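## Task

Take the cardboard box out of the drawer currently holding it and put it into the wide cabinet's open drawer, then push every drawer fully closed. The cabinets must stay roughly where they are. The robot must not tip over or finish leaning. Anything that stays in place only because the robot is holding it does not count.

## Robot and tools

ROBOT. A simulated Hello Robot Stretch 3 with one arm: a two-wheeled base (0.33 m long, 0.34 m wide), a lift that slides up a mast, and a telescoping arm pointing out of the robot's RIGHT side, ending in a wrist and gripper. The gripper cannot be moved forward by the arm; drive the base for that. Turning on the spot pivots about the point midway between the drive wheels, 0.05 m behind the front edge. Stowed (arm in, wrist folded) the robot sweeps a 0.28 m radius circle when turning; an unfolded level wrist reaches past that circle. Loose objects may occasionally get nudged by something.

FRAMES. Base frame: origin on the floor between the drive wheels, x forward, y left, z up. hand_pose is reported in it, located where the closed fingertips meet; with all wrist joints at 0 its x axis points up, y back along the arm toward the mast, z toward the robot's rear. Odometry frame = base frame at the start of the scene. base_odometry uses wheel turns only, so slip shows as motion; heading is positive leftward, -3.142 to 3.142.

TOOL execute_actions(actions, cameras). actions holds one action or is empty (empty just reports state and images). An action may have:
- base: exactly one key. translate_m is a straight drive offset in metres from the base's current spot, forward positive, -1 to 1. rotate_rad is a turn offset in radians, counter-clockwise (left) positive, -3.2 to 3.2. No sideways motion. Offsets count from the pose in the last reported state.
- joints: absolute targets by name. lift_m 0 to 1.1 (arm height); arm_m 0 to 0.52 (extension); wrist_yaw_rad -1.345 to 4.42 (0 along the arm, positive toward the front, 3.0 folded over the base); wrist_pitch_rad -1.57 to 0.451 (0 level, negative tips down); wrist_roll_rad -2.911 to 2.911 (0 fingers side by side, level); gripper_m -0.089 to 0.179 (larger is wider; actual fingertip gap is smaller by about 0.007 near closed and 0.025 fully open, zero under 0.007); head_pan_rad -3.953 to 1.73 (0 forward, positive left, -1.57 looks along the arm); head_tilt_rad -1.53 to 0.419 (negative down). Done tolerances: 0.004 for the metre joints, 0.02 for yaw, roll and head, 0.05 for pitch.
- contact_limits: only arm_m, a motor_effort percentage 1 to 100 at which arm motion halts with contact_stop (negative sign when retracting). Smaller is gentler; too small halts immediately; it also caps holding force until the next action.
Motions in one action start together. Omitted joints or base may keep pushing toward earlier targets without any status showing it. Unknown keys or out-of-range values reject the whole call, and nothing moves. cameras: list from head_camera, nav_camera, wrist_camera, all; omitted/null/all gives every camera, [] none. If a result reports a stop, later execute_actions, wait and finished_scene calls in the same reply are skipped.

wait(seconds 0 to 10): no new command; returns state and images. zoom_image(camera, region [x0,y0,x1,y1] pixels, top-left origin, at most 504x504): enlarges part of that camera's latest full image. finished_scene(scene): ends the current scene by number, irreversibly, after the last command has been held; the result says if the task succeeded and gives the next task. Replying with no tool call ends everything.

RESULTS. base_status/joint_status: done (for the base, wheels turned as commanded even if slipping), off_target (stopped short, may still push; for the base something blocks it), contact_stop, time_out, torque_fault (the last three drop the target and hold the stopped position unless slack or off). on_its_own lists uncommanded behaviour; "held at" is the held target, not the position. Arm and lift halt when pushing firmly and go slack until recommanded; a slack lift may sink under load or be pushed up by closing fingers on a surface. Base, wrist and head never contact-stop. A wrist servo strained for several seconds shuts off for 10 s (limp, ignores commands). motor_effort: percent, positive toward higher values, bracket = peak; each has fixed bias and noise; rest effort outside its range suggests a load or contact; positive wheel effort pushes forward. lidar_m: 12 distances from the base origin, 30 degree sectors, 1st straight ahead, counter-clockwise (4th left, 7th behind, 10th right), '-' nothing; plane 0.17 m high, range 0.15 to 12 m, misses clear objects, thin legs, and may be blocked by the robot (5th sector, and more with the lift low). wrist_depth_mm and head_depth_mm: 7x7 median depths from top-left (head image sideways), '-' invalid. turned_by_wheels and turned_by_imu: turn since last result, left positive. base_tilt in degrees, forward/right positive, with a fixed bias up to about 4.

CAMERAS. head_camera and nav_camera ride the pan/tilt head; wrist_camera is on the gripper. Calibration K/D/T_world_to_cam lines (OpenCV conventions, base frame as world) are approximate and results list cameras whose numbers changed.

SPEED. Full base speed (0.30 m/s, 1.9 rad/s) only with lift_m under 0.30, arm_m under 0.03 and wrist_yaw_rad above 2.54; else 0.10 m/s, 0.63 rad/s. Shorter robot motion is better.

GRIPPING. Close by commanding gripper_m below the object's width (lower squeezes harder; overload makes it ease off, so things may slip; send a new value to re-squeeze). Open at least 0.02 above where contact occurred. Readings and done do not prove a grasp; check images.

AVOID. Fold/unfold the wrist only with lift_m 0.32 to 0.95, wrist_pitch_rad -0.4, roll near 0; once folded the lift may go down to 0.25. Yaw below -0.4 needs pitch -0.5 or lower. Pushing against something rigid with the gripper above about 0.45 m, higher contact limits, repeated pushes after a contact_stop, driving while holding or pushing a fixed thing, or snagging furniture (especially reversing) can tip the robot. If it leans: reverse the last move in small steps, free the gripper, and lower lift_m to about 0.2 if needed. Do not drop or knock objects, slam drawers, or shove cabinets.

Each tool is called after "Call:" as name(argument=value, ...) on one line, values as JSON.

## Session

Call:
execute_actions(actions=[{"joints": {"head_tilt_rad": -0.5}}], cameras=["head_camera", "nav_camera"])

Call:
execute_actions(actions=[{"joints": {"head_pan_rad": -2.0}}], cameras=["nav_camera"])

Call:
execute_actions(actions=[{"joints": {"head_pan_rad": -3.9}}], cameras=["nav_camera"])

Scene clock: 0.87 s.
base_odometry: x=+0.000 y=+0.000 heading=+0.000 (m, m, rad; odometry frame)
turned_by_wheels: +0.000 (rad since the last result)
turned_by_imu: +0.000 (rad since the last result)
base_tilt: forward=-2.6 right=+0.4 (deg)
lidar_m: 1.86 2.13 2.08 1.51 2.38 2.49 2.32 1.98 0.87 0.86 0.97 1.87
head_depth_mm: 1551 1658 1799 1955 2071 1699 1399 / 1588 1704 1847 1995 2108 1703 1400 / 1616 1747 1884 2054 2167 1737 1419 / 1662 1777 1910 2118 2223 1739 1427 / 1707 1834 1968 2188 2257 1759 1427 / 1745 1883 2029 2245 2280 1771 1452 / 1796 1929 2087 2340 2306 1780 1443
base_status: not commanded
joint_positions: lift_m=+0.336 arm_m=-0.002 wrist_yaw_rad=+3.125 wrist_pitch_rad=-0.454 wrist_roll_rad=+0.003 gripper_m=+0.037 head_pan_rad=-0.012 head_tilt_rad=-0.494
joint_status: all done
motor_effort: left_wheel=+0(0) right_wheel=+1(0) lift_m=+42(42) arm_m=+0(1) wrist_yaw_rad=+0(1) wrist_pitch_rad=+6(6) wrist_roll_rad=+0(0) gripper_m=+1(0) head_pan_rad=+0(1) head_tilt_rad=-5(42) (%)
hand_pose: x=-0.0176 y=+0.0765 z=+0.3410 quat_wxyz=(+0.165, +0.691, +0.153, +0.687) (m; base frame)
wrist_depth_mm: - - - - - - - / - - - - - - - / 920 960 - 987 958 985 - / 710 729 - 751 768 765 774 / 608 608 616 620 652 638 645 / 519 524 - 551 526 536 541 / 453 - - - 467 476 478
pictures: head_camera (sideways: a quarter turn clockwise sets it upright), nav_camera (sideways: a quarter turn counterclockwise sets it upright)
camera_calibration (this result's frames):
head_camera: T_world_to_cam=[[-0.436993, 0.0420154, -0.898483, 1.19127], [-0.0151357, 0.998423, 0.0540504, -0.0604249], [0.899337, 0.0372188, -0.435668, 0.513791], [0, 0, 0, 1]] pos_world=[0.0575892, -0.00884467, 1.29744]
nav_camera: T_world_to_cam=[[0.427004, -0.00366, 0.904242, -1.13815], [-0.00363459, -0.999991, -0.00233121, 0.055174], [0.904242, -0.00229112, -0.427013, 0.506821], [0, 0, 0, 1]] pos_world=[0.0279055, 0.052169, 1.24571]
Images, in order (width x height): head_camera 896x504, nav_camera 672x504.

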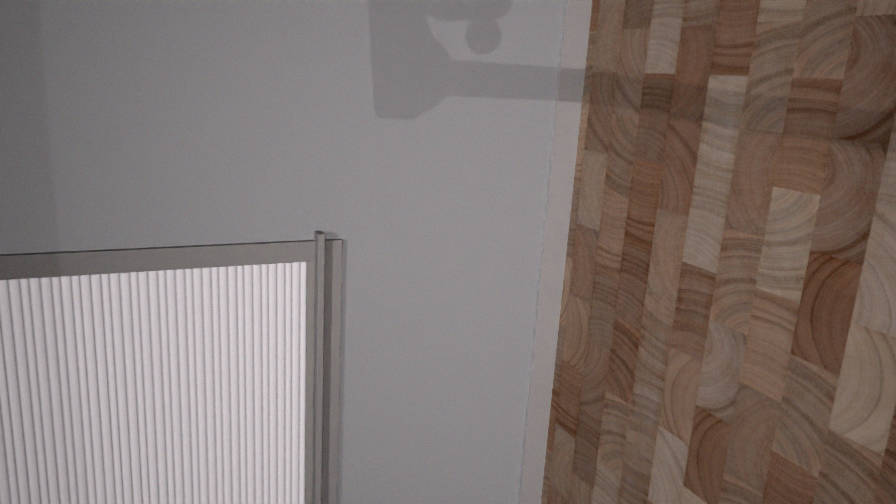

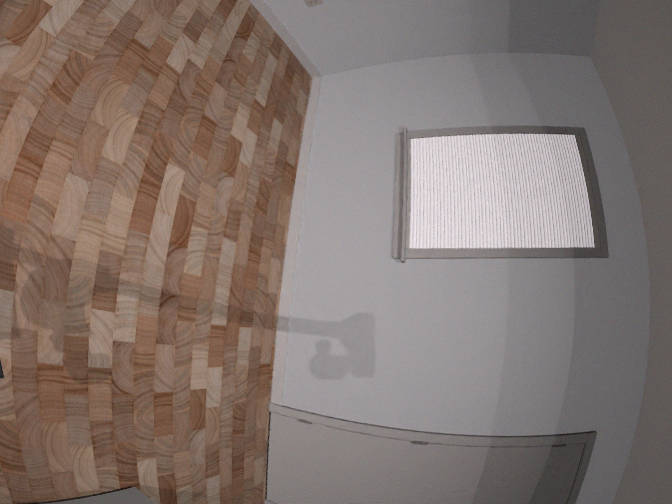

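Scene clock: 2.37 s.
base_odometry: x=+0.000 y=+0.000 heading=+0.000 (m, m, rad; odometry frame)
turned_by_wheels: +0.000 (rad since the last result)
turned_by_imu: +0.000 (rad since the last result)
base_tilt: forward=-2.6 right=+0.4 (deg)
lidar_m: 1.87 2.12 2.08 1.51 2.37 2.48 2.32 1.98 0.86 0.86 0.97 1.87
head_depth_mm: 1549 1665 1806 1953 2101 1699 1395 / 1514 1630 1770 1922 2065 1709 1402 / 1497 1606 1733 1879 2051 1731 1339 / 1472 1576 1637 1316 1427 1520 1234 / 1451 1562 1201 1259 1371 1509 1203 / 1426 1522 1174 1228 1342 1485 1170 / 1412 1501 1156 1207 1305 1453 1153
base_status: not commanded
joint_positions: lift_m=+0.336 arm_m=-0.002 wrist_yaw_rad=+3.125 wrist_pitch_rad=-0.454 wrist_roll_rad=+0.003 gripper_m=+0.037 head_pan_rad=-1.993 head_tilt_rad=-0.494
joint_status: all done
motor_effort: left_wheel=+0(1) right_wheel=+0(0) lift_m=+42(42) arm_m=+1(1) wrist_yaw_rad=+0(0) wrist_pitch_rad=+6(6) wrist_roll_rad=+0(0) gripper_m=+0(0) head_pan_rad=-4(50) head_tilt_rad=-3(5) (%)
hand_pose: x=-0.0176 y=+0.0765 z=+0.3410 quat_wxyz=(+0.165, +0.691, +0.153, +0.687) (m; base frame)
wrist_depth_mm: - - - - - - - / - - - - - - - / 897 913 - 916 962 984 - / 709 718 - 759 758 784 813 / 587 618 627 621 628 644 652 / 518 526 - 557 519 554 552 / 456 - - - 465 476 472
pictures: nav_camera (sideways: a quarter turn counterclockwise sets it upright)
camera_calibration (this result's frames):
nav_camera: T_world_to_cam=[[-0.173716, -0.390443, 0.904089, -1.13429], [-0.915644, 0.401983, -0.00233418, 0.0607411], [-0.362517, -0.828229, -0.427338, 0.514971], [0, 0, 0, 1]] pos_world=[0.0452598, -0.0407768, 1.2457]
Images, in order (width x height): nav_camera 672x504.

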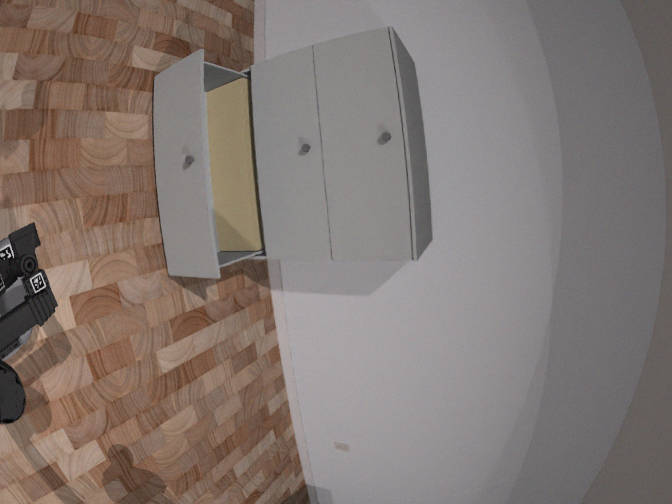

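Scene clock: 3.83 s.
base_odometry: x=+0.000 y=+0.000 heading=+0.000 (m, m, rad; odometry frame)
turned_by_wheels: +0.000 (rad since the last result)
turned_by_imu: +0.000 (rad since the last result)
base_tilt: forward=-2.7 right=+0.5 (deg)
lidar_m: 1.86 2.12 2.08 1.52 2.37 2.49 2.33 1.98 0.86 0.86 0.97 1.87
head_depth_mm: - - - - - - - / 2904 3116 3311 3021 2233 1724 1403 / 3079 3272 3135 3098 2236 1722 1418 / 2962 3114 3310 3121 2243 1745 1419 / 2794 2948 3103 3181 2268 1752 1432 / 2634 2809 2918 3112 2281 1768 1442 / 2537 2713 2742 2952 2283 1786 1454
base_status: not commanded
joint_positions: lift_m=+0.336 arm_m=-0.002 wrist_yaw_rad=+3.125 wrist_pitch_rad=-0.454 wrist_roll_rad=+0.003 gripper_m=+0.037 head_pan_rad=-3.893 head_tilt_rad=-0.494
joint_status: all done
motor_effort: left_wheel=+0(1) right_wheel=+0(0) lift_m=+42(42) arm_m=+1(1) wrist_yaw_rad=+0(0) wrist_pitch_rad=+5(6) wrist_roll_rad=+0(0) gripper_m=+0(1) head_pan_rad=-4(51) head_tilt_rad=-3(4) (%)
hand_pose: x=-0.0176 y=+0.0765 z=+0.3410 quat_wxyz=(+0.165, +0.691, +0.153, +0.687) (m; base frame)
wrist_depth_mm: - - - - - - - / - - - - - - - / 944 929 - 947 - - - / 710 742 - 754 772 792 791 / 594 620 623 628 637 645 637 / 530 522 - 540 530 530 553 / 457 - - - 473 471 480
pictures: nav_camera (sideways: a quarter turn counterclockwise sets it upright)
camera_calibration (this result's frames):
nav_camera: T_world_to_cam=[[-0.313343, 0.290639, 0.904071, -1.13341], [0.676415, 0.736517, -0.00233452, 0.05103], [-0.666542, 0.610796, -0.427375, 0.516874], [0, 0, 0, 1]] pos_world=[-0.0451453, -0.0238757, 1.2457]
Images, in order (width x height): nav_camera 672x504.

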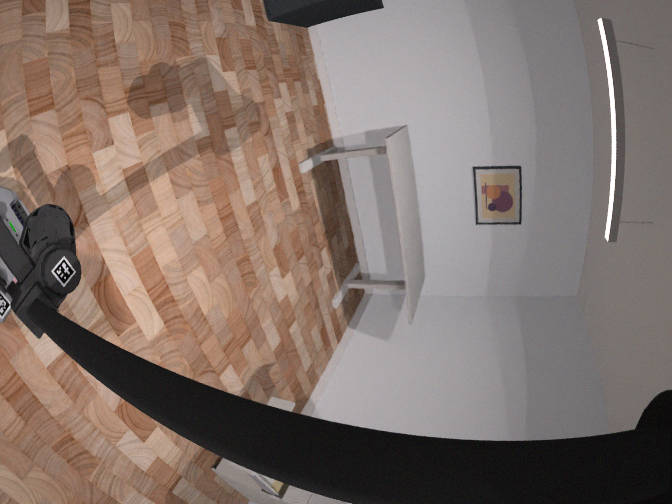

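Call:
execute_actions(actions=[{"joints": {"head_pan_rad": 1.57, "head_tilt_rad": -0.55, "lift_m": 0.27}}], cameras=["head_camera", "nav_camera"])

Scene clock: 9.07 s.
base_odometry: x=+0.000 y=+0.000 heading=+0.000 (m, m, rad; odometry frame)
turned_by_wheels: +0.000 (rad since the last result)
turned_by_imu: +0.000 (rad since the last result)
base_tilt: forward=-2.6 right=+0.4 (deg)
lidar_m: 1.87 2.13 2.08 1.52 2.37 2.48 2.33 1.98 0.87 0.86 0.97 1.87
head_depth_mm: 1735 1880 2028 2234 2026 1619 1349 / 1794 1924 2105 2307 2067 1626 1349 / 1826 1968 2113 2280 1978 1639 1367 / 1867 2029 2135 1700 1852 1660 1367 / 1900 2068 2188 1742 1658 1676 1379 / 1949 2138 2329 2517 1917 1678 1388 / 2007 2199 2439 2628 2160 1699 1432
base_status: not commanded
joint_positions: lift_m=+0.270 arm_m=-0.002 wrist_yaw_rad=+3.125 wrist_pitch_rad=-0.455 wrist_roll_rad=+0.003 gripper_m=+0.037 head_pan_rad=+1.563 head_tilt_rad=-0.543
joint_status: all done
motor_effort: left_wheel=+0(0) right_wheel=+0(0) lift_m=+25(36) arm_m=+1(1) wrist_yaw_rad=+0(0) wrist_pitch_rad=+6(6) wrist_roll_rad=+0(0) gripper_m=+0(0) head_pan_rad=+3(51) head_tilt_rad=-4(17) (%)
hand_pose: x=-0.0176 y=+0.0764 z=+0.2750 quat_wxyz=(+0.166, +0.691, +0.154, +0.687) (m; base frame)
wrist_depth_mm: - - - - - - - / - - - - - - - / 782 783 - 800 832 858 838 / 618 637 - 654 645 671 683 / 519 532 533 540 548 541 548 / 455 - - - 461 468 465 / - - - - 405 398 410
pictures: head_camera (sideways: a quarter turn clockwise sets it upright), nav_camera (sideways: a quarter turn counterclockwise sets it upright)
camera_calibration (this result's frames):
head_camera: T_world_to_cam=[[-0.0406705, -0.481208, -0.875663, 1.15908], [-0.998335, -0.0163006, 0.0553258, -0.0560841], [-0.040897, 0.876455, -0.479744, 0.576878], [0, 0, 0, 1]] pos_world=[0.0147422, 0.0512372, 1.29482]
nav_camera: T_world_to_cam=[[0.00235654, 0.471368, 0.881933, -1.10646], [0.999996, 0.000126558, -0.00273965, 0.0495834], [-0.001403, 0.881937, -0.471366, 0.570059], [0, 0, 0, 1]] pos_world=[-0.046176, 0.0187866, 1.24466]
Images, in order (width x height): head_camera 896x504, nav_camera 672x504.

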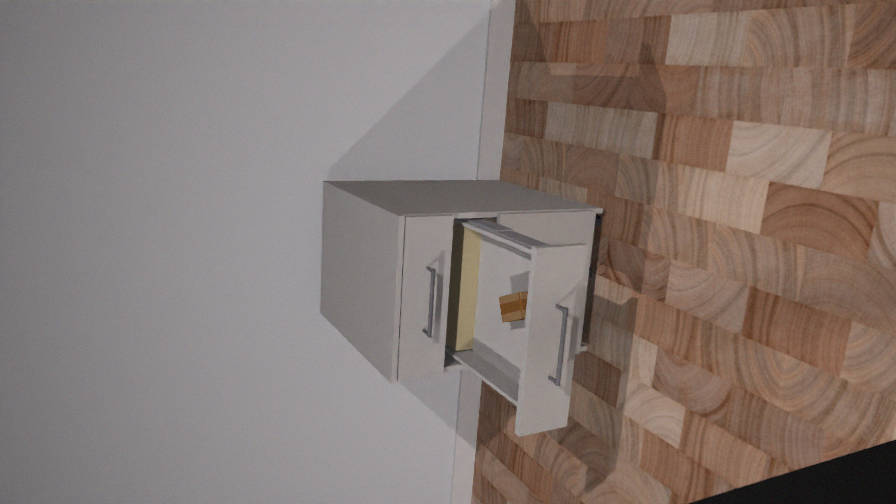

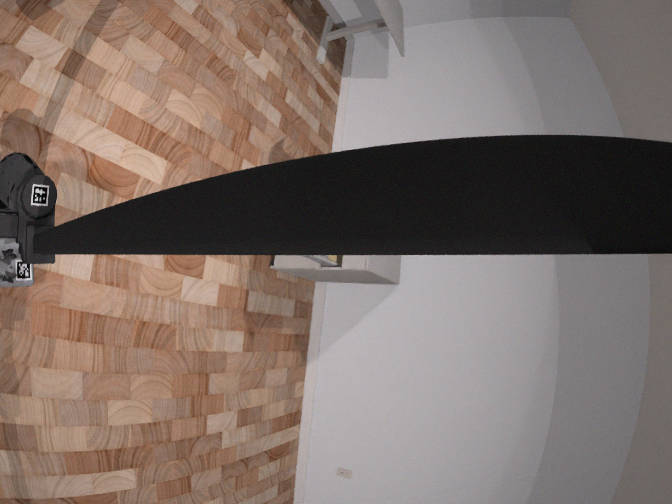

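Call:
execute_actions(actions=[{"base": {"rotate_rad": 1.90}, "joints": {"head_pan_rad": -1.57, "head_tilt_rad": -0.9}}], cameras=[])

Call:
execute_actions(actions=[{"base": {"translate_m": 0.95}}], cameras=[])

Call:
execute_actions(actions=[{"base": {"rotate_rad": 0.97}}], cameras=[])

Call:
execute_actions(actions=[{"joints": {"lift_m": 0.7, "wrist_pitch_rad": -0.4}}], cameras=["head_camera", "nav_camera"])

Scene clock: 27.77 s.
base_odometry: x=+0.000 y=+0.000 heading=+1.900 (m, m, rad; odometry frame)
turned_by_wheels: +1.900 (rad since the last result)
turned_by_imu: +1.929 (rad since the last result)
base_tilt: forward=-2.7 right=+0.4 (deg)
lidar_m: 1.55 2.93 2.49 2.28 1.73 0.86 0.90 1.91 1.86 1.96 2.14 1.51
head_depth_mm: 1747 1965 2069 1720 1473 1289 1144 / 1839 2096 2084 1721 1489 1298 1148 / 1967 2251 2107 1745 1485 1306 1159 / 2077 2391 2121 1761 1496 1310 1162 / 2237 2519 2129 1775 1519 1320 1171 / 2415 2643 2153 1785 1525 1326 1175 / 2429 2569 2187 1803 1538 1337 1181
base_status: done
joint_positions: lift_m=+0.270 arm_m=-0.002 wrist_yaw_rad=+3.125 wrist_pitch_rad=-0.455 wrist_roll_rad=+0.003 gripper_m=+0.037 head_pan_rad=-1.563 head_tilt_rad=-0.889
joint_status: all done
motor_effort: left_wheel=-2(7) right_wheel=+5(17) lift_m=+25(26) arm_m=+1(0) wrist_yaw_rad=+0(0) wrist_pitch_rad=+6(6) wrist_roll_rad=+0(0) gripper_m=+0(1) head_pan_rad=-4(52) head_tilt_rad=-8(43) (%)
hand_pose: x=-0.0176 y=+0.0764 z=+0.2750 quat_wxyz=(+0.166, +0.691, +0.154, +0.687) (m; base frame)
wrist_depth_mm: - - - - - - - / 957 - - - - - - / 739 809 - 809 843 828 871 / 632 622 - 650 665 661 663 / 513 526 526 544 550 554 546 / 458 - - - 460 464 467 / - - - - 401 403 409
pictures: none
No camera images: the call's "cameras" was empty. Leave "cameras" out to get every camera's image.

Scene clock: 32.63 s.
base_odometry: x=-0.307 y=+0.899 heading=+1.900 (m, m, rad; odometry frame)
turned_by_wheels: +0.000 (rad since the last result)
turned_by_imu: -0.001 (rad since the last result)
base_tilt: forward=-2.7 right=+0.4 (deg)
lidar_m: 0.70 1.90 1.97 2.32 2.47 1.70 1.75 2.43 2.37 1.74 0.69 0.67
head_depth_mm: 2243 2433 2072 1719 1476 1281 1149 / 2372 2524 2088 1722 1475 1297 1151 / 2392 2559 2101 1738 1493 1298 1155 / 2098 2364 2127 1750 1507 1310 1166 / 1829 2053 2093 1768 1515 1320 1177 / 1619 1792 1960 1785 1520 1323 851 / 1471 1584 1737 1785 1537 908 809
base_status: done
joint_positions: lift_m=+0.270 arm_m=-0.002 wrist_yaw_rad=+3.125 wrist_pitch_rad=-0.455 wrist_roll_rad=+0.003 gripper_m=+0.037 head_pan_rad=-1.563 head_tilt_rad=-0.889
joint_status: not commanded
motor_effort: left_wheel=-2(6) right_wheel=+4(13) lift_m=+26(26) arm_m=+0(0) wrist_yaw_rad=+0(0) wrist_pitch_rad=+6(6) wrist_roll_rad=+0(0) gripper_m=+0(1) head_pan_rad=-4(3) head_tilt_rad=-6(7) (%)
hand_pose: x=-0.0176 y=+0.0764 z=+0.2750 quat_wxyz=(+0.166, +0.691, +0.154, +0.687) (m; base frame)
wrist_depth_mm: - - - - - - - / - - - - - - - / 795 793 - 828 813 853 881 / 632 620 - 659 664 645 664 / 525 534 536 534 534 545 552 / 454 - - - 462 464 471 / - - - - 398 399 404
pictures: none
No camera images: the call's "cameras" was empty. Leave "cameras" out to get every camera's image.

Scene clock: 34.43 s.
base_odometry: x=-0.307 y=+0.899 heading=+2.870 (m, m, rad; odometry frame)
turned_by_wheels: +0.970 (rad since the last result)
turned_by_imu: +0.984 (rad since the last result)
base_tilt: forward=-2.6 right=+0.5 (deg)
lidar_m: 1.98 2.34 2.32 1.71 1.72 2.49 2.37 1.88 1.34 0.67 0.69 1.76
head_depth_mm: 1159 1320 1565 1713 1464 1283 1145 / 1157 1325 1450 983 1048 882 1150 / 1154 1246 1036 952 1033 901 1137 / 1153 1265 1042 946 1041 905 1143 / 1148 1267 1052 944 1040 912 1166 / 1151 1286 1424 1668 1522 1304 1177 / 1148 1310 1537 1754 1530 1335 1187
base_status: done
joint_positions: lift_m=+0.270 arm_m=-0.002 wrist_yaw_rad=+3.125 wrist_pitch_rad=-0.455 wrist_roll_rad=+0.003 gripper_m=+0.037 head_pan_rad=-1.563 head_tilt_rad=-0.889
joint_status: not commanded
motor_effort: left_wheel=-2(7) right_wheel=+5(15) lift_m=+25(25) arm_m=+0(1) wrist_yaw_rad=+0(0) wrist_pitch_rad=+6(6) wrist_roll_rad=+0(0) gripper_m=+0(0) head_pan_rad=-4(4) head_tilt_rad=-8(7) (%)
hand_pose: x=-0.0176 y=+0.0764 z=+0.2750 quat_wxyz=(+0.166, +0.691, +0.154, +0.687) (m; base frame)
wrist_depth_mm: - - - - - - - / - - - - - - - / 784 776 - 820 813 863 858 / 629 635 - 646 677 678 675 / 517 522 516 541 534 539 548 / 458 - - - 452 461 472 / - - - - 399 402 407
pictures: none
No camera images: the call's "cameras" was empty. Leave "cameras" out to get every camera's image.

Scene clock: 39.17 s.
base_odometry: x=-0.307 y=+0.899 heading=+2.870 (m, m, rad; odometry frame)
turned_by_wheels: +0.000 (rad since the last result)
turned_by_imu: +0.000 (rad since the last result)
base_tilt: forward=-2.7 right=+0.4 (deg)
lidar_m: 1.98 2.34 2.32 1.70 1.72 2.48 2.37 1.88 1.34 0.67 0.69 1.76
head_depth_mm: 1160 1333 1557 1711 1473 1303 - / 1154 1322 1441 981 1050 901 - / 1152 1250 1032 951 1031 900 - / 1150 1268 1043 946 1038 924 - / 1152 1263 1054 943 1039 910 1173 / 1147 1285 1438 1658 1529 1307 1179 / 1144 1311 1531 1752 1533 1333 1187
base_status: not commanded
joint_positions: lift_m=+0.700 arm_m=-0.002 wrist_yaw_rad=+3.125 wrist_pitch_rad=-0.419 wrist_roll_rad=+0.003 gripper_m=+0.037 head_pan_rad=-1.563 head_tilt_rad=-0.889
joint_status: all done
motor_effort: left_wheel=-2(2) right_wheel=+5(4) lift_m=+54(56) arm_m=+0(0) wrist_yaw_rad=+0(0) wrist_pitch_rad=+9(8) wrist_roll_rad=+0(0) gripper_m=+0(1) head_pan_rad=-3(3) head_tilt_rad=-7(7) (%)
hand_pose: x=-0.0175 y=+0.0810 z=+0.7119 quat_wxyz=(+0.153, +0.694, +0.141, +0.689) (m; base frame)
wrist_depth_mm: - - - - - - - / - - - - - - - / - - - - - - - / - - - - - - - / - - - - - - - / 961 973 - 958 932 952 - / 835 827 825 863 820 831 869
pictures: head_camera (sideways: a quarter turn clockwise sets it upright), nav_camera (sideways: a quarter turn counterclockwise sets it upright)
camera_calibration (this result's frames):
head_camera: T_world_to_cam=[[0.031197, 0.750343, -0.660312, 0.877932], [0.998114, 0.0115628, 0.0602961, -0.074707], [0.0528778, -0.660948, -0.748567, 0.926005], [0, 0, 0, 1]] pos_world=[-0.00178785, -0.0458456, 1.27739]
nav_camera: T_world_to_cam=[[0.00698012, -0.74264, 0.669654, -0.829769], [-0.999885, -0.0142189, -0.0053464, 0.0651746], [0.0134922, -0.669539, -0.742654, 0.922879], [0, 0, 0, 1]] pos_world=[0.0585072, 0.00261074, 1.24139]
Images, in order (width x height): head_camera 896x504, nav_camera 672x504.

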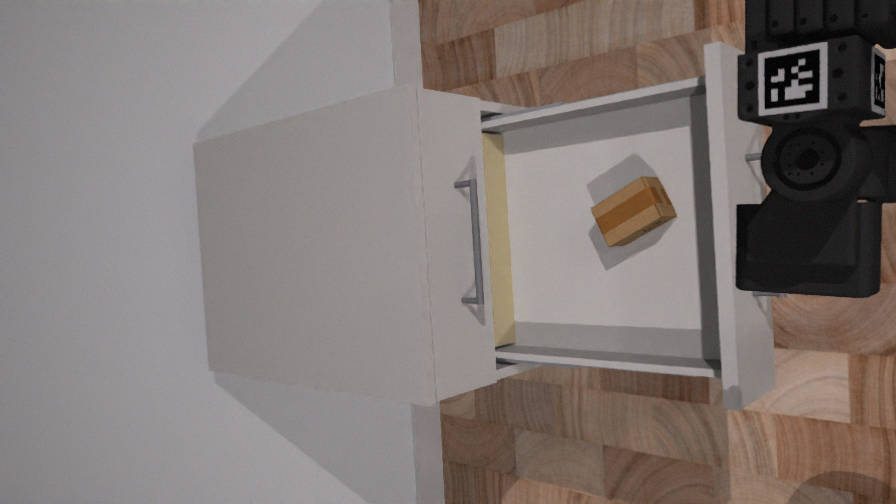

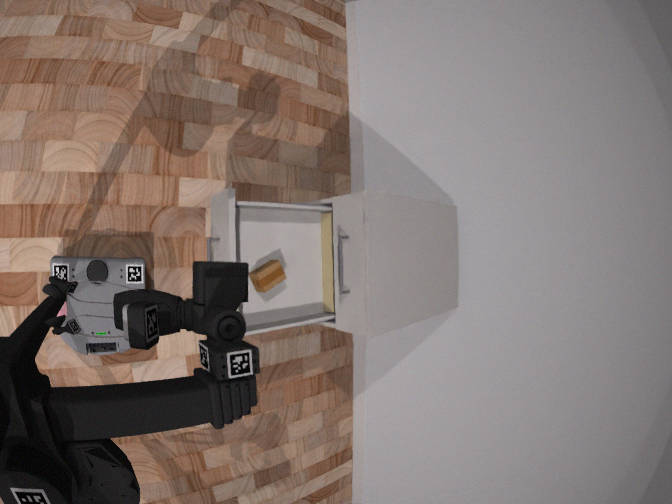

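Call:
execute_actions(actions=[{"base": {"translate_m": 0.025}, "joints": {"wrist_yaw_rad": 0.0, "gripper_m": 0.15}}], cameras=[])

Call:
execute_actions(actions=[{"joints": {"wrist_pitch_rad": -1.57, "arm_m": 0.34, "lift_m": 0.68}}], cameras=["head_camera", "wrist_camera"])

Scene clock: 49.43 s.
base_odometry: x=-0.331 y=+0.906 heading=+2.869 (m, m, rad; odometry frame)
turned_by_wheels: +0.000 (rad since the last result)
turned_by_imu: +0.000 (rad since the last result)
base_tilt: forward=-2.6 right=+0.4 (deg)
lidar_m: 1.95 2.35 2.30 1.71 1.72 2.52 2.40 1.88 0.71 0.67 0.69 1.76
head_depth_mm: 1156 1328 1551 1706 1468 1290 - / 1159 1300 1051 953 1031 911 - / 1152 1246 1033 947 1031 - - / 1153 1262 1045 942 1057 908 1149 / 1149 1261 1057 942 1046 886 1170 / 1148 1318 1505 1710 1520 1328 1178 / 1148 1315 1537 1745 1536 1336 1181
base_status: done
joint_positions: lift_m=+0.700 arm_m=-0.002 wrist_yaw_rad=+0.002 wrist_pitch_rad=-0.419 wrist_roll_rad=+0.003 gripper_m=+0.150 head_pan_rad=-1.563 head_tilt_rad=-0.889
joint_status: all done
motor_effort: left_wheel=-2(3) right_wheel=+5(9) lift_m=+54(54) arm_m=+0(0) wrist_yaw_rad=-2(1) wrist_pitch_rad=+9(9) wrist_roll_rad=+0(0) gripper_m=+1(82) head_pan_rad=-4(3) head_tilt_rad=-7(6) (%)
hand_pose: x=-0.0211 y=-0.3675 z=+0.7119 quat_wxyz=(+0.691, +0.148, -0.692, -0.147) (m; base frame)
wrist_depth_mm: 893 915 905 908 930 965 994 / - - 570 589 991 - - / - - 466 463 484 - - / - - 507 521 609 - - / - - 584 605 - - - / 965 887 505 521 529 - - / 831 796 437 424 451 864 880
pictures: none
No camera images: the call's "cameras" was empty. Leave "cameras" out to get every camera's image.

Scene clock: 53.17 s.
base_odometry: x=-0.331 y=+0.906 heading=+2.869 (m, m, rad; odometry frame)
turned_by_wheels: +0.000 (rad since the last result)
turned_by_imu: +0.000 (rad since the last result)
base_tilt: forward=-2.6 right=+0.5 (deg)
lidar_m: 1.96 2.34 2.30 1.71 1.72 2.51 2.40 1.88 0.71 0.67 0.69 1.76
head_depth_mm: 1157 1328 1553 1715 - - 1148 / 1155 1293 1091 - 999 895 1147 / 1151 1251 1063 - 1010 903 1141 / 1148 1257 1043 942 1036 910 1143 / 1147 1265 1053 943 1050 885 1172 / 1146 1315 1497 1700 1518 1330 1177 / 1144 1315 1537 1745 1534 1337 1182
base_status: not commanded
joint_positions: lift_m=+0.680 arm_m=+0.340 wrist_yaw_rad=+0.000 wrist_pitch_rad=-1.564 wrist_roll_rad=+0.003 gripper_m=+0.150 head_pan_rad=-1.563 head_tilt_rad=-0.889
joint_status: all done
motor_effort: left_wheel=-2(2) right_wheel=+5(5) lift_m=+26(47) arm_m=+4(3) wrist_yaw_rad=+0(2) wrist_pitch_rad=-3(8) wrist_roll_rad=+0(0) gripper_m=+0(1) head_pan_rad=-4(4) head_tilt_rad=-6(7) (%)
hand_pose: x=-0.0216 y=-0.4624 z=+0.5627 quat_wxyz=(+0.501, +0.497, -0.502, -0.499) (m; base frame)
wrist_depth_mm: 277 302 301 300 305 299 674 / 680 309 312 314 312 305 682 / 692 317 320 277 325 712 712 / 704 328 326 282 334 720 763 / 743 338 339 344 343 735 783 / 781 324 339 332 329 - 784 / 264 262 260 255 255 263 821
pictures: head_camera (sideways: a quarter turn clockwise sets it upright), wrist_camera
camera_calibration (this result's frames):
head_camera: T_world_to_cam=[[0.0311969, 0.750343, -0.660312, 0.877932], [0.998114, 0.0115629, 0.0602961, -0.074707], [0.0528778, -0.660948, -0.748567, 0.926005], [0, 0, 0, 1]] pos_world=[-0.00178784, -0.0458456, 1.27739]
wrist_camera: T_world_to_cam=[[-0.999975, -0.0044972, -0.00545122, -0.0214771], [-0.00553946, 0.977795, 0.209491, 0.362133], [0.00438805, 0.209516, -0.977795, 0.813394], [0, 0, 0, 1]] pos_world=[-0.0230398, -0.524607, 0.719352]
Images, in order (width x height): head_camera 896x504, wrist_camera 644x364.

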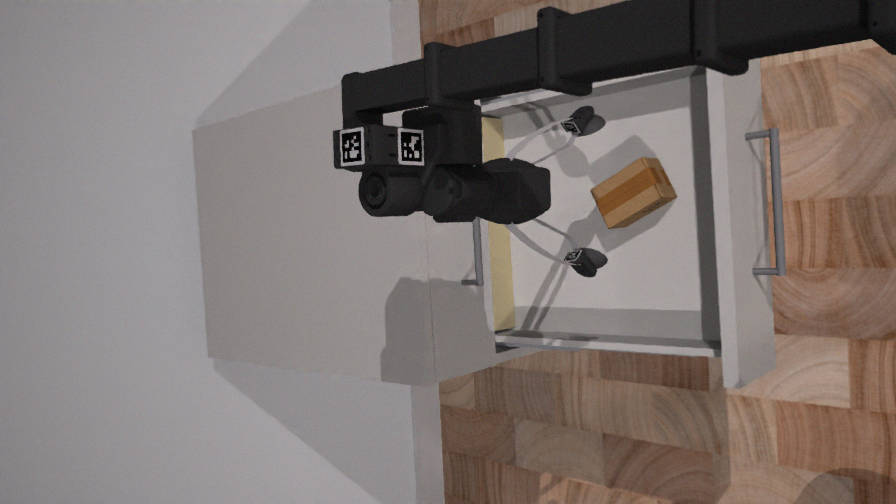

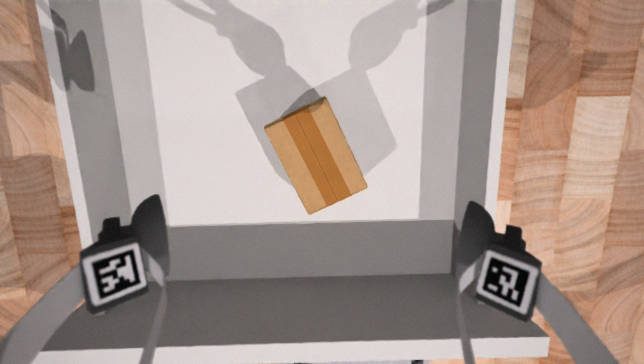

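Call:
execute_actions(actions=[{"joints": {"wrist_roll_rad": 0.47, "arm_m": 0.366, "lift_m": 0.61, "gripper_m": 0.12}}], cameras=["head_camera", "wrist_camera"])

Scene clock: 62.67 s.
base_odometry: x=-0.331 y=+0.906 heading=+2.869 (m, m, rad; odometry frame)
turned_by_wheels: +0.000 (rad since the last result)
turned_by_imu: +0.000 (rad since the last result)
base_tilt: forward=-2.6 right=+0.4 (deg)
lidar_m: 1.95 2.34 2.30 1.71 1.72 2.52 2.40 1.87 0.71 0.67 0.69 1.75
head_depth_mm: 1154 1325 1554 1708 1499 - - / 1155 1293 1053 - 1026 897 1145 / 1149 1245 1038 - 1009 901 1144 / 1146 1265 1040 943 1033 907 1146 / 1146 1259 1059 942 1046 886 1171 / 1144 1315 1504 1701 1521 1333 1178 / 1145 1301 1535 1753 1531 1339 1181
base_status: not commanded
joint_positions: lift_m=+0.610 arm_m=+0.366 wrist_yaw_rad=+0.000 wrist_pitch_rad=-1.564 wrist_roll_rad=+0.463 gripper_m=+0.120 head_pan_rad=-1.563 head_tilt_rad=-0.889
joint_status: all done
motor_effort: left_wheel=-2(2) right_wheel=+6(5) lift_m=+25(25) arm_m=+3(2) wrist_yaw_rad=+0(0) wrist_pitch_rad=-2(2) wrist_roll_rad=+3(4) gripper_m=+0(81) head_pan_rad=-4(3) head_tilt_rad=-7(7) (%)
hand_pose: x=-0.0216 y=-0.4881 z=+0.4928 quat_wxyz=(+0.373, +0.371, -0.603, -0.600) (m; base frame)
wrist_depth_mm: 235 237 236 237 237 206 597 / 243 243 245 243 244 211 625 / 252 252 251 253 253 232 638 / 259 262 257 211 261 260 642 / 256 268 269 216 269 267 240 / 238 278 279 278 279 259 217 / 724 281 290 286 257 222 191
pictures: head_camera (sideways: a quarter turn clockwise sets it upright), wrist_camera
camera_calibration (this result's frames):
head_camera: T_world_to_cam=[[0.0311969, 0.750343, -0.660312, 0.877932], [0.998114, 0.0115629, 0.0602961, -0.074707], [0.0528778, -0.660948, -0.748567, 0.926005], [0, 0, 0, 1]] pos_world=[-0.00178784, -0.0458456, 1.27739]
wrist_camera: T_world_to_cam=[[-0.898187, 0.439541, -0.00798708, 0.198203], [0.428211, 0.878857, 0.21035, 0.362638], [0.0994767, 0.185513, -0.977594, 0.740615], [0, 0, 0, 1]] pos_world=[-0.0509361, -0.543218, 0.649323]
Images, in order (width x height): head_camera 896x504, wrist_camera 644x364.

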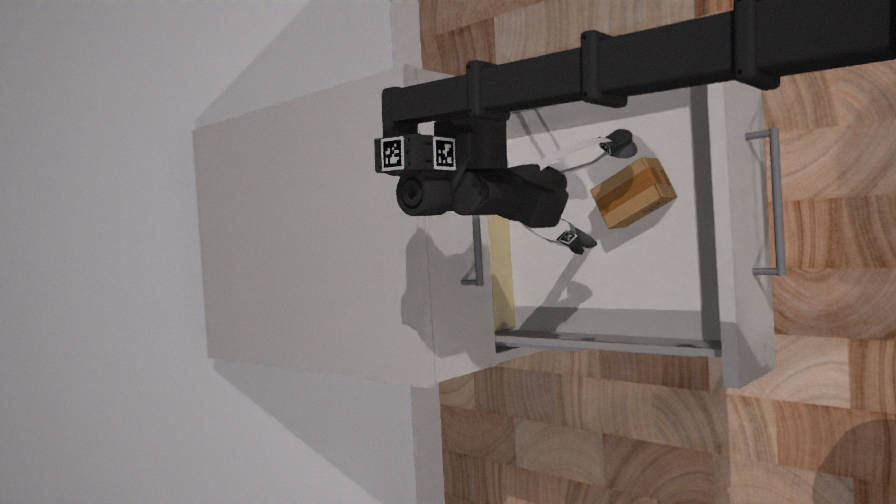

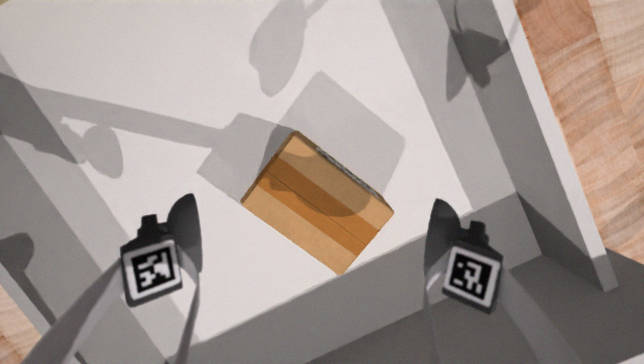

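Wrong sign.

Call:
execute_actions(actions=[{"joints": {"wrist_roll_rad": -0.47}}], cameras=["wrist_camera"])

Call:
execute_actions(actions=[{"joints": {"lift_m": 0.54}}], cameras=["head_camera", "wrist_camera"])

Scene clock: 67.93 s.
base_odometry: x=-0.331 y=+0.906 heading=+2.869 (m, m, rad; odometry frame)
turned_by_wheels: +0.000 (rad since the last result)
turned_by_imu: +0.000 (rad since the last result)
base_tilt: forward=-2.7 right=+0.5 (deg)
lidar_m: 1.95 2.34 2.30 1.71 1.72 2.51 2.40 1.88 0.71 0.67 0.69 1.75
head_depth_mm: 1164 1329 1561 1709 1498 - - / 1156 1295 1049 - 1026 899 1148 / 1150 1246 1033 - 990 903 1141 / 1151 1264 1044 939 1044 909 1145 / 1151 1261 1050 941 1046 887 1169 / 1150 1314 1496 1706 1527 1334 1179 / 1146 1314 1532 1747 1530 1335 1184
base_status: not commanded
joint_positions: lift_m=+0.610 arm_m=+0.366 wrist_yaw_rad=+0.000 wrist_pitch_rad=-1.564 wrist_roll_rad=-0.463 gripper_m=+0.120 head_pan_rad=-1.563 head_tilt_rad=-0.889
joint_status: all done
motor_effort: left_wheel=-2(2) right_wheel=+6(5) lift_m=+25(25) arm_m=+3(3) wrist_yaw_rad=+0(0) wrist_pitch_rad=-2(2) wrist_roll_rad=-4(3) gripper_m=+0(0) head_pan_rad=-4(4) head_tilt_rad=-7(7) (%)
hand_pose: x=-0.0216 y=-0.4883 z=+0.4928 quat_wxyz=(+0.603, +0.600, -0.373, -0.371) (m; base frame)
wrist_depth_mm: 205 234 235 238 238 238 237 / 224 246 246 245 246 246 227 / 246 250 251 251 254 255 216 / 256 259 259 209 261 261 224 / 265 267 268 217 270 234 687 / 240 264 280 281 280 701 710 / 205 227 267 288 285 236 743
pictures: wrist_camera
camera_calibration (this result's frames):
wrist_camera: T_world_to_cam=[[-0.891327, -0.453351, -0.00306255, -0.239917], [-0.443714, 0.870954, 0.211088, 0.339715], [-0.0930295, 0.189507, -0.977462, 0.738371], [0, 0, 0, 1]] pos_world=[0.00558226, -0.544569, 0.649285]
Images, in order (width x height): wrist_camera 644x364.

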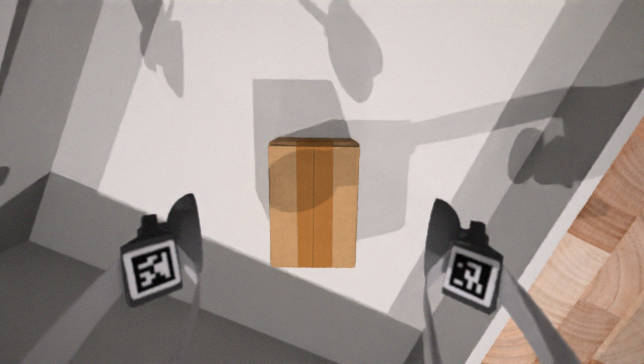

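Scene clock: 69.40 s.
base_odometry: x=-0.331 y=+0.906 heading=+2.869 (m, m, rad; odometry frame)
turned_by_wheels: +0.000 (rad since the last result)
turned_by_imu: +0.000 (rad since the last result)
base_tilt: forward=-2.7 right=+0.5 (deg)
lidar_m: 1.95 2.34 2.31 1.71 1.72 2.51 2.40 1.88 0.71 0.67 0.69 1.75
head_depth_mm: 1157 1330 1554 1714 1475 1288 - / 1153 1300 1055 924 1004 898 1129 / 1152 1248 1036 921 935 901 1137 / 1149 1263 1045 942 1034 907 1147 / 1149 1262 1052 942 1046 886 1171 / 1146 1309 1503 1697 1527 1326 1177 / 1143 1308 1532 1750 1534 1335 1185
base_status: not commanded
joint_positions: lift_m=+0.540 arm_m=+0.366 wrist_yaw_rad=+0.000 wrist_pitch_rad=-1.564 wrist_roll_rad=-0.463 gripper_m=+0.120 head_pan_rad=-1.563 head_tilt_rad=-0.889
joint_status: all done
motor_effort: left_wheel=-2(2) right_wheel=+5(5) lift_m=+25(25) arm_m=+4(3) wrist_yaw_rad=+0(1) wrist_pitch_rad=-2(2) wrist_roll_rad=-4(4) gripper_m=+0(0) head_pan_rad=-4(4) head_tilt_rad=-7(6) (%)
hand_pose: x=-0.0216 y=-0.4883 z=+0.4228 quat_wxyz=(+0.603, +0.600, -0.373, -0.371) (m; base frame)
wrist_depth_mm: 170 170 172 172 172 174 175 / 177 177 176 177 179 180 180 / 181 181 182 183 184 184 186 / 188 189 187 139 190 192 189 / 194 191 195 144 194 198 177 / 200 205 201 149 205 202 167 / 205 208 210 212 212 209 154
pictures: head_camera (sideways: a quarter turn clockwise sets it upright), wrist_camera
camera_calibration (this result's frames):
head_camera: T_world_to_cam=[[0.0311967, 0.750343, -0.660312, 0.877932], [0.998114, 0.0115631, 0.0602961, -0.074707], [0.052878, -0.660947, -0.748567, 0.926005], [0, 0, 0, 1]] pos_world=[-0.00178783, -0.0458456, 1.27739]
wrist_camera: T_world_to_cam=[[-0.891303, -0.453398, -0.00306225, -0.240154], [-0.44376, 0.87093, 0.211088, 0.354479], [-0.09304, 0.189502, -0.977462, 0.669946], [0, 0, 0, 1]] pos_world=[0.00558533, -0.544568, 0.579285]
Images, in order (width x height): head_camera 896x504, wrist_camera 644x364.

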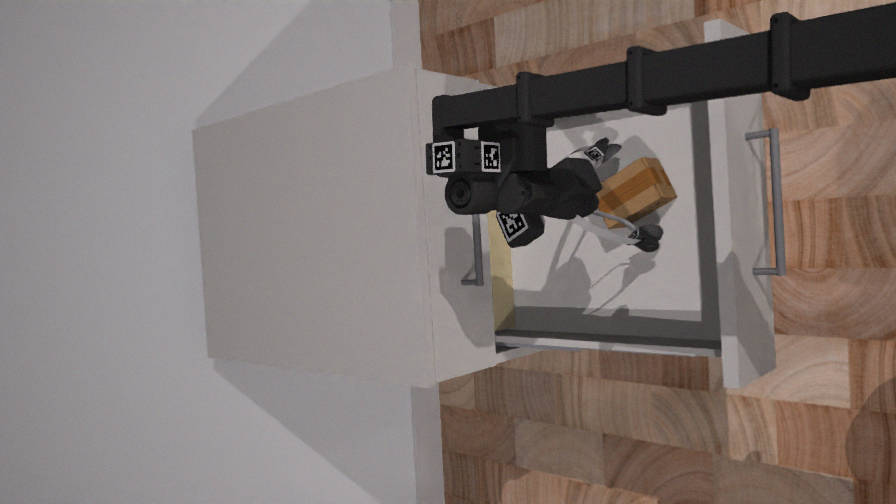

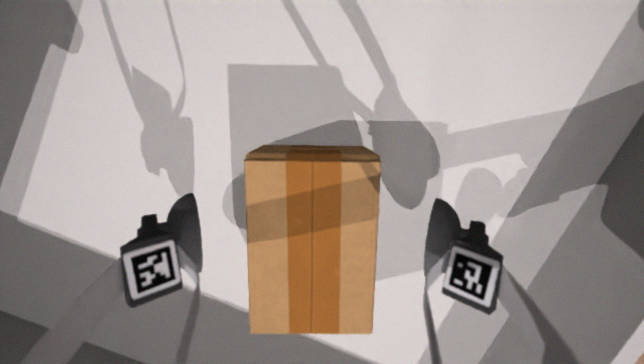

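Call:
execute_actions(actions=[{"joints": {"gripper_m": 0.025}}], cameras=[])

Call:
execute_actions(actions=[{"joints": {"lift_m": 0.70}}], cameras=["head_camera", "wrist_camera"])

Scene clock: 73.33 s.
base_odometry: x=-0.331 y=+0.906 heading=+2.869 (m, m, rad; odometry frame)
turned_by_wheels: +0.000 (rad since the last result)
turned_by_imu: +0.000 (rad since the last result)
base_tilt: forward=-2.6 right=+0.5 (deg)
lidar_m: 1.95 2.35 2.31 1.71 1.72 2.52 2.39 1.87 0.71 0.67 0.69 1.76
head_depth_mm: 1157 1332 1553 1715 1477 1287 - / 1152 1296 1053 923 1008 895 1138 / 1152 1251 1032 918 932 898 1136 / 1148 1260 1044 945 1040 906 1146 / 1147 1258 1054 946 1049 885 1172 / 1148 1309 1496 1699 1524 1331 1175 / 1145 1303 1528 1742 1533 1335 1184
base_status: not commanded
joint_positions: lift_m=+0.540 arm_m=+0.366 wrist_yaw_rad=+0.000 wrist_pitch_rad=-1.564 wrist_roll_rad=-0.463 gripper_m=+0.026 head_pan_rad=-1.563 head_tilt_rad=-0.889
joint_status: all done
motor_effort: left_wheel=-2(2) right_wheel=+5(5) lift_m=+25(25) arm_m=+4(4) wrist_yaw_rad=+0(0) wrist_pitch_rad=-2(2) wrist_roll_rad=-4(4) gripper_m=-15(91) head_pan_rad=-5(4) head_tilt_rad=-7(6) (%)
hand_pose: x=-0.0216 y=-0.4883 z=+0.4228 quat_wxyz=(+0.603, +0.600, -0.373, -0.371) (m; base frame)
wrist_depth_mm: 170 171 171 173 174 174 174 / 175 178 177 178 180 180 178 / 182 181 183 182 184 186 184 / 187 189 186 134 189 191 189 / 193 195 139 140 196 197 177 / 200 202 173 143 206 203 166 / 203 209 210 149 212 193 155
pictures: none
No camera images: the call's "cameras" was empty. Leave "cameras" out to get every camera's image.

Scene clock: 75.63 s.
base_odometry: x=-0.331 y=+0.906 heading=+2.869 (m, m, rad; odometry frame)
turned_by_wheels: +0.000 (rad since the last result)
turned_by_imu: +0.000 (rad since the last result)
base_tilt: forward=-2.7 right=+0.4 (deg)
lidar_m: 1.95 2.34 2.30 1.71 1.72 2.51 2.40 1.87 0.71 0.67 0.69 1.75
head_depth_mm: 1159 1327 1556 1720 - - 1151 / 1161 1293 1119 1044 1009 897 1150 / 1150 1247 1097 - 818 904 1140 / 1151 1268 1048 956 1031 908 1144 / 1150 1268 1052 942 1047 887 1173 / 1144 1316 1492 1697 1522 1324 1174 / 1144 1308 1536 1749 1529 1337 1181
base_status: not commanded
joint_positions: lift_m=+0.700 arm_m=+0.366 wrist_yaw_rad=+0.000 wrist_pitch_rad=-1.564 wrist_roll_rad=-0.463 gripper_m=+0.026 head_pan_rad=-1.563 head_tilt_rad=-0.889
joint_status: all done
motor_effort: left_wheel=-2(2) right_wheel=+5(5) lift_m=+55(58) arm_m=+3(4) wrist_yaw_rad=+0(0) wrist_pitch_rad=-2(2) wrist_roll_rad=-4(4) gripper_m=-15(15) head_pan_rad=-3(4) head_tilt_rad=-7(7) (%)
hand_pose: x=-0.0216 y=-0.4883 z=+0.5818 quat_wxyz=(+0.603, +0.600, -0.373, -0.371) (m; base frame)
wrist_depth_mm: 662 304 318 321 321 318 211 / 683 317 328 330 332 330 712 / 710 333 334 339 341 333 750 / 733 351 347 134 349 757 776 / 288 346 140 140 320 796 791 / 791 271 212 144 367 813 831 / 821 811 269 150 818 824 841
pictures: head_camera (sideways: a quarter turn clockwise sets it upright), wrist_camera
camera_calibration (this result's frames):
head_camera: T_world_to_cam=[[0.0311968, 0.750343, -0.660312, 0.877932], [0.998114, 0.011563, 0.0602961, -0.074707], [0.0528779, -0.660948, -0.748567, 0.926005], [0, 0, 0, 1]] pos_world=[-0.00178784, -0.0458456, 1.27739]
wrist_camera: T_world_to_cam=[[-0.891287, -0.45343, -0.0030622, -0.239683], [-0.443791, 0.870914, 0.211088, 0.320893], [-0.0930468, 0.189499, -0.977462, 0.825435], [0, 0, 0, 1]] pos_world=[0.00558735, -0.544568, 0.738361]
Images, in order (width x height): head_camera 896x504, wrist_camera 644x364.

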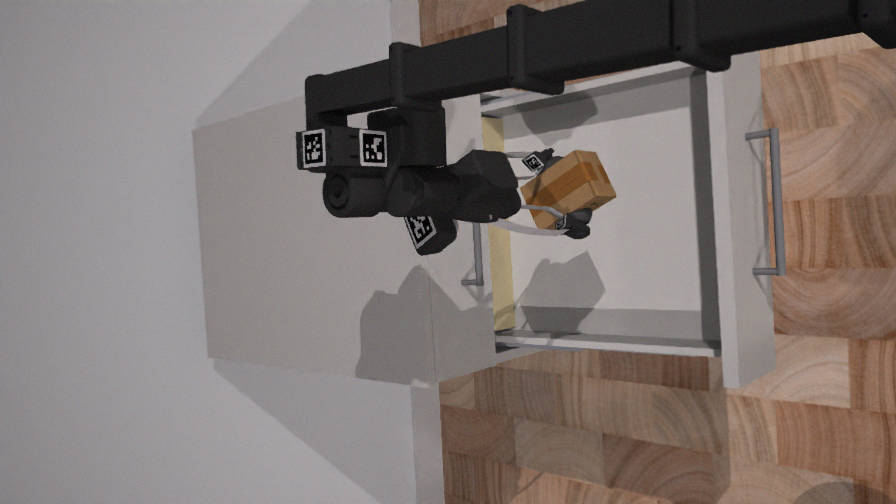

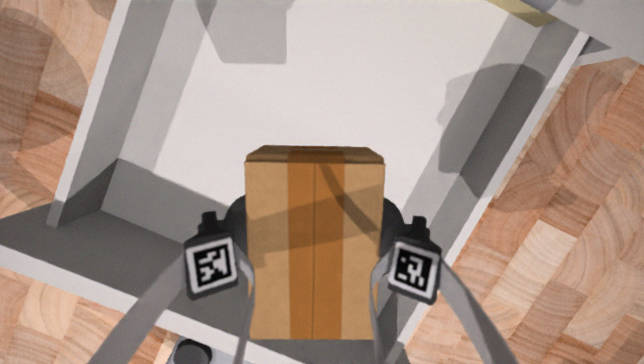

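Call:
execute_actions(actions=[{"base": {"translate_m": 0.03}, "joints": {"arm_m": 0.05, "wrist_roll_rad": -2.9}}], cameras=[])

Call:
execute_actions(actions=[{"joints": {"lift_m": 0.295, "head_tilt_rad": -1.05}}], cameras=["head_camera", "nav_camera"])

Scene clock: 90.00 s.
base_odometry: x=-0.360 y=+0.914 heading=+2.869 (m, m, rad; odometry frame)
turned_by_wheels: +0.000 (rad since the last result)
turned_by_imu: -0.001 (rad since the last result)
base_tilt: forward=-2.6 right=+0.4 (deg)
lidar_m: 1.92 2.34 2.28 1.71 1.72 2.54 2.43 1.87 0.71 0.67 0.69 1.75
head_depth_mm: 1158 1327 1522 1642 1469 - - / 1157 1275 1024 948 1016 - 1117 / 1153 1247 1032 947 1033 940 - / 1150 1262 1043 940 1040 905 1160 / 1148 1260 1053 941 1092 899 1167 / 1145 1317 1532 1751 1524 1332 1175 / 1146 1313 1528 1747 1539 1336 1184
base_status: done
joint_positions: lift_m=+0.700 arm_m=+0.050 wrist_yaw_rad=+0.000 wrist_pitch_rad=-1.564 wrist_roll_rad=-2.894 gripper_m=+0.026 head_pan_rad=-1.563 head_tilt_rad=-0.889
joint_status: all done
motor_effort: left_wheel=-2(2) right_wheel=+4(11) lift_m=+55(55) arm_m=-2(2) wrist_yaw_rad=+0(1) wrist_pitch_rad=-2(2) wrist_roll_rad=-3(4) gripper_m=-16(15) head_pan_rad=-4(4) head_tilt_rad=-7(6) (%)
hand_pose: x=-0.0213 y=-0.1726 z=+0.5818 quat_wxyz=(+0.559, +0.556, +0.436, +0.433) (m; base frame)
wrist_depth_mm: 665 676 - 668 674 691 681 / 681 689 - 713 694 716 706 / 712 724 - 434 738 713 744 / 761 740 751 135 757 757 777 / 776 764 139 139 753 763 773 / 821 798 276 144 326 317 827 / 843 829 341 150 286 333 863
pictures: none
No camera images: the call's "cameras" was empty. Leave "cameras" out to get every camera's image.

Scene clock: 94.37 s.
base_odometry: x=-0.360 y=+0.914 heading=+2.869 (m, m, rad; odometry frame)
turned_by_wheels: +0.000 (rad since the last result)
turned_by_imu: +0.000 (rad since the last result)
base_tilt: forward=-2.7 right=+0.4 (deg)
lidar_m: 1.93 2.35 2.28 1.72 1.72 2.54 2.43 1.87 1.37 0.67 0.69 1.75
head_depth_mm: 1234 1462 1643 1526 940 1222 1131 / 1182 994 910 1046 945 1243 - / 1174 1006 920 1065 946 1257 - / 1178 1019 925 1073 954 1227 1138 / 1169 1024 916 1092 955 1235 1136 / 1227 1437 1698 1580 1403 1255 1141 / 1219 1429 1710 1580 1405 1264 1151
base_status: not commanded
joint_positions: lift_m=+0.299 arm_m=+0.050 wrist_yaw_rad=+0.000 wrist_pitch_rad=-1.551 wrist_roll_rad=-2.894 gripper_m=+0.026 head_pan_rad=-1.563 head_tilt_rad=-1.037
joint_status: lift_m contact_stop (moved -0.400 of -0.405); the others done
on_its_own: lift_m is slack since a contact_stop, until your next command for it (your +0.295 is given up)
motor_effort: left_wheel=-2(2) right_wheel=+4(4) lift_m=+40(48) arm_m=-2(2) wrist_yaw_rad=+0(0) wrist_pitch_rad=-8(11) wrist_roll_rad=-3(3) gripper_m=-14(15) head_pan_rad=-4(4) head_tilt_rad=-8(28) (%)
hand_pose: x=-0.0213 y=-0.1761 z=+0.1814 quat_wxyz=(+0.563, +0.553, +0.439, +0.430) (m; base frame)
wrist_depth_mm: - - - - 305 311 310 / - - - - 319 325 325 / - - - 146 332 333 339 / - - 126 127 346 347 348 / 358 358 133 134 349 362 365 / 365 372 376 143 376 380 382 / 383 389 383 387 390 404 392
pictures: head_camera (sideways: a quarter turn clockwise sets it upright), nav_camera (sideways: a quarter turn counterclockwise sets it upright)
camera_calibration (this result's frames):
head_camera: T_world_to_cam=[[0.0305303, 0.839301, -0.542809, 0.724845], [0.99818, 0.00265253, 0.060244, -0.074628], [0.0520026, -0.543661, -0.837693, 1.04189], [0, 0, 0, 1]] pos_world=[-0.0018185, -0.0417304, 1.27073]
nav_camera: T_world_to_cam=[[0.0076577, -0.833053, 0.553141, -0.677968], [-0.999891, -0.0133616, -0.00628062, 0.0663897], [0.0126229, -0.553032, -0.833064, 1.04044], [0, 0, 0, 1]] pos_world=[0.0584408, 0.0114993, 1.24218]
Images, in order (width x height): head_camera 896x504, nav_camera 672x504.

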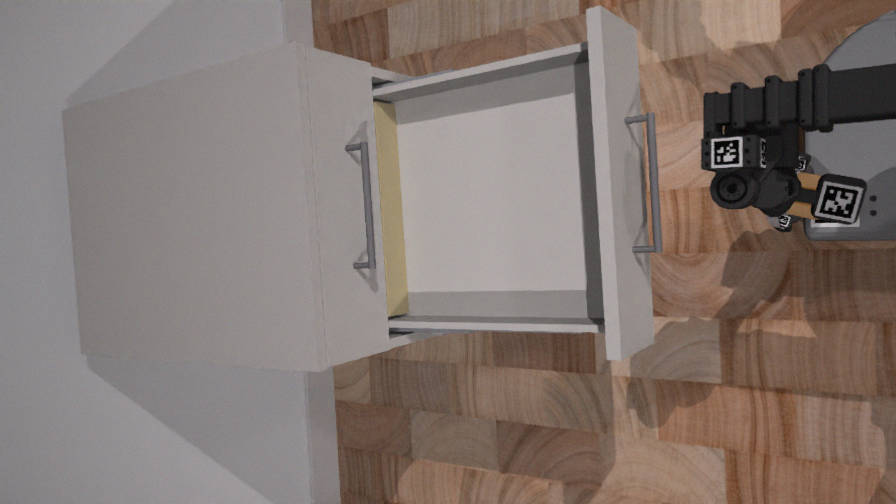

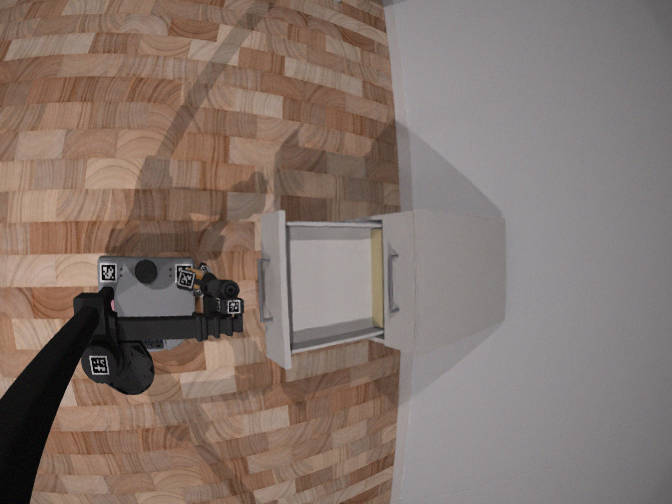

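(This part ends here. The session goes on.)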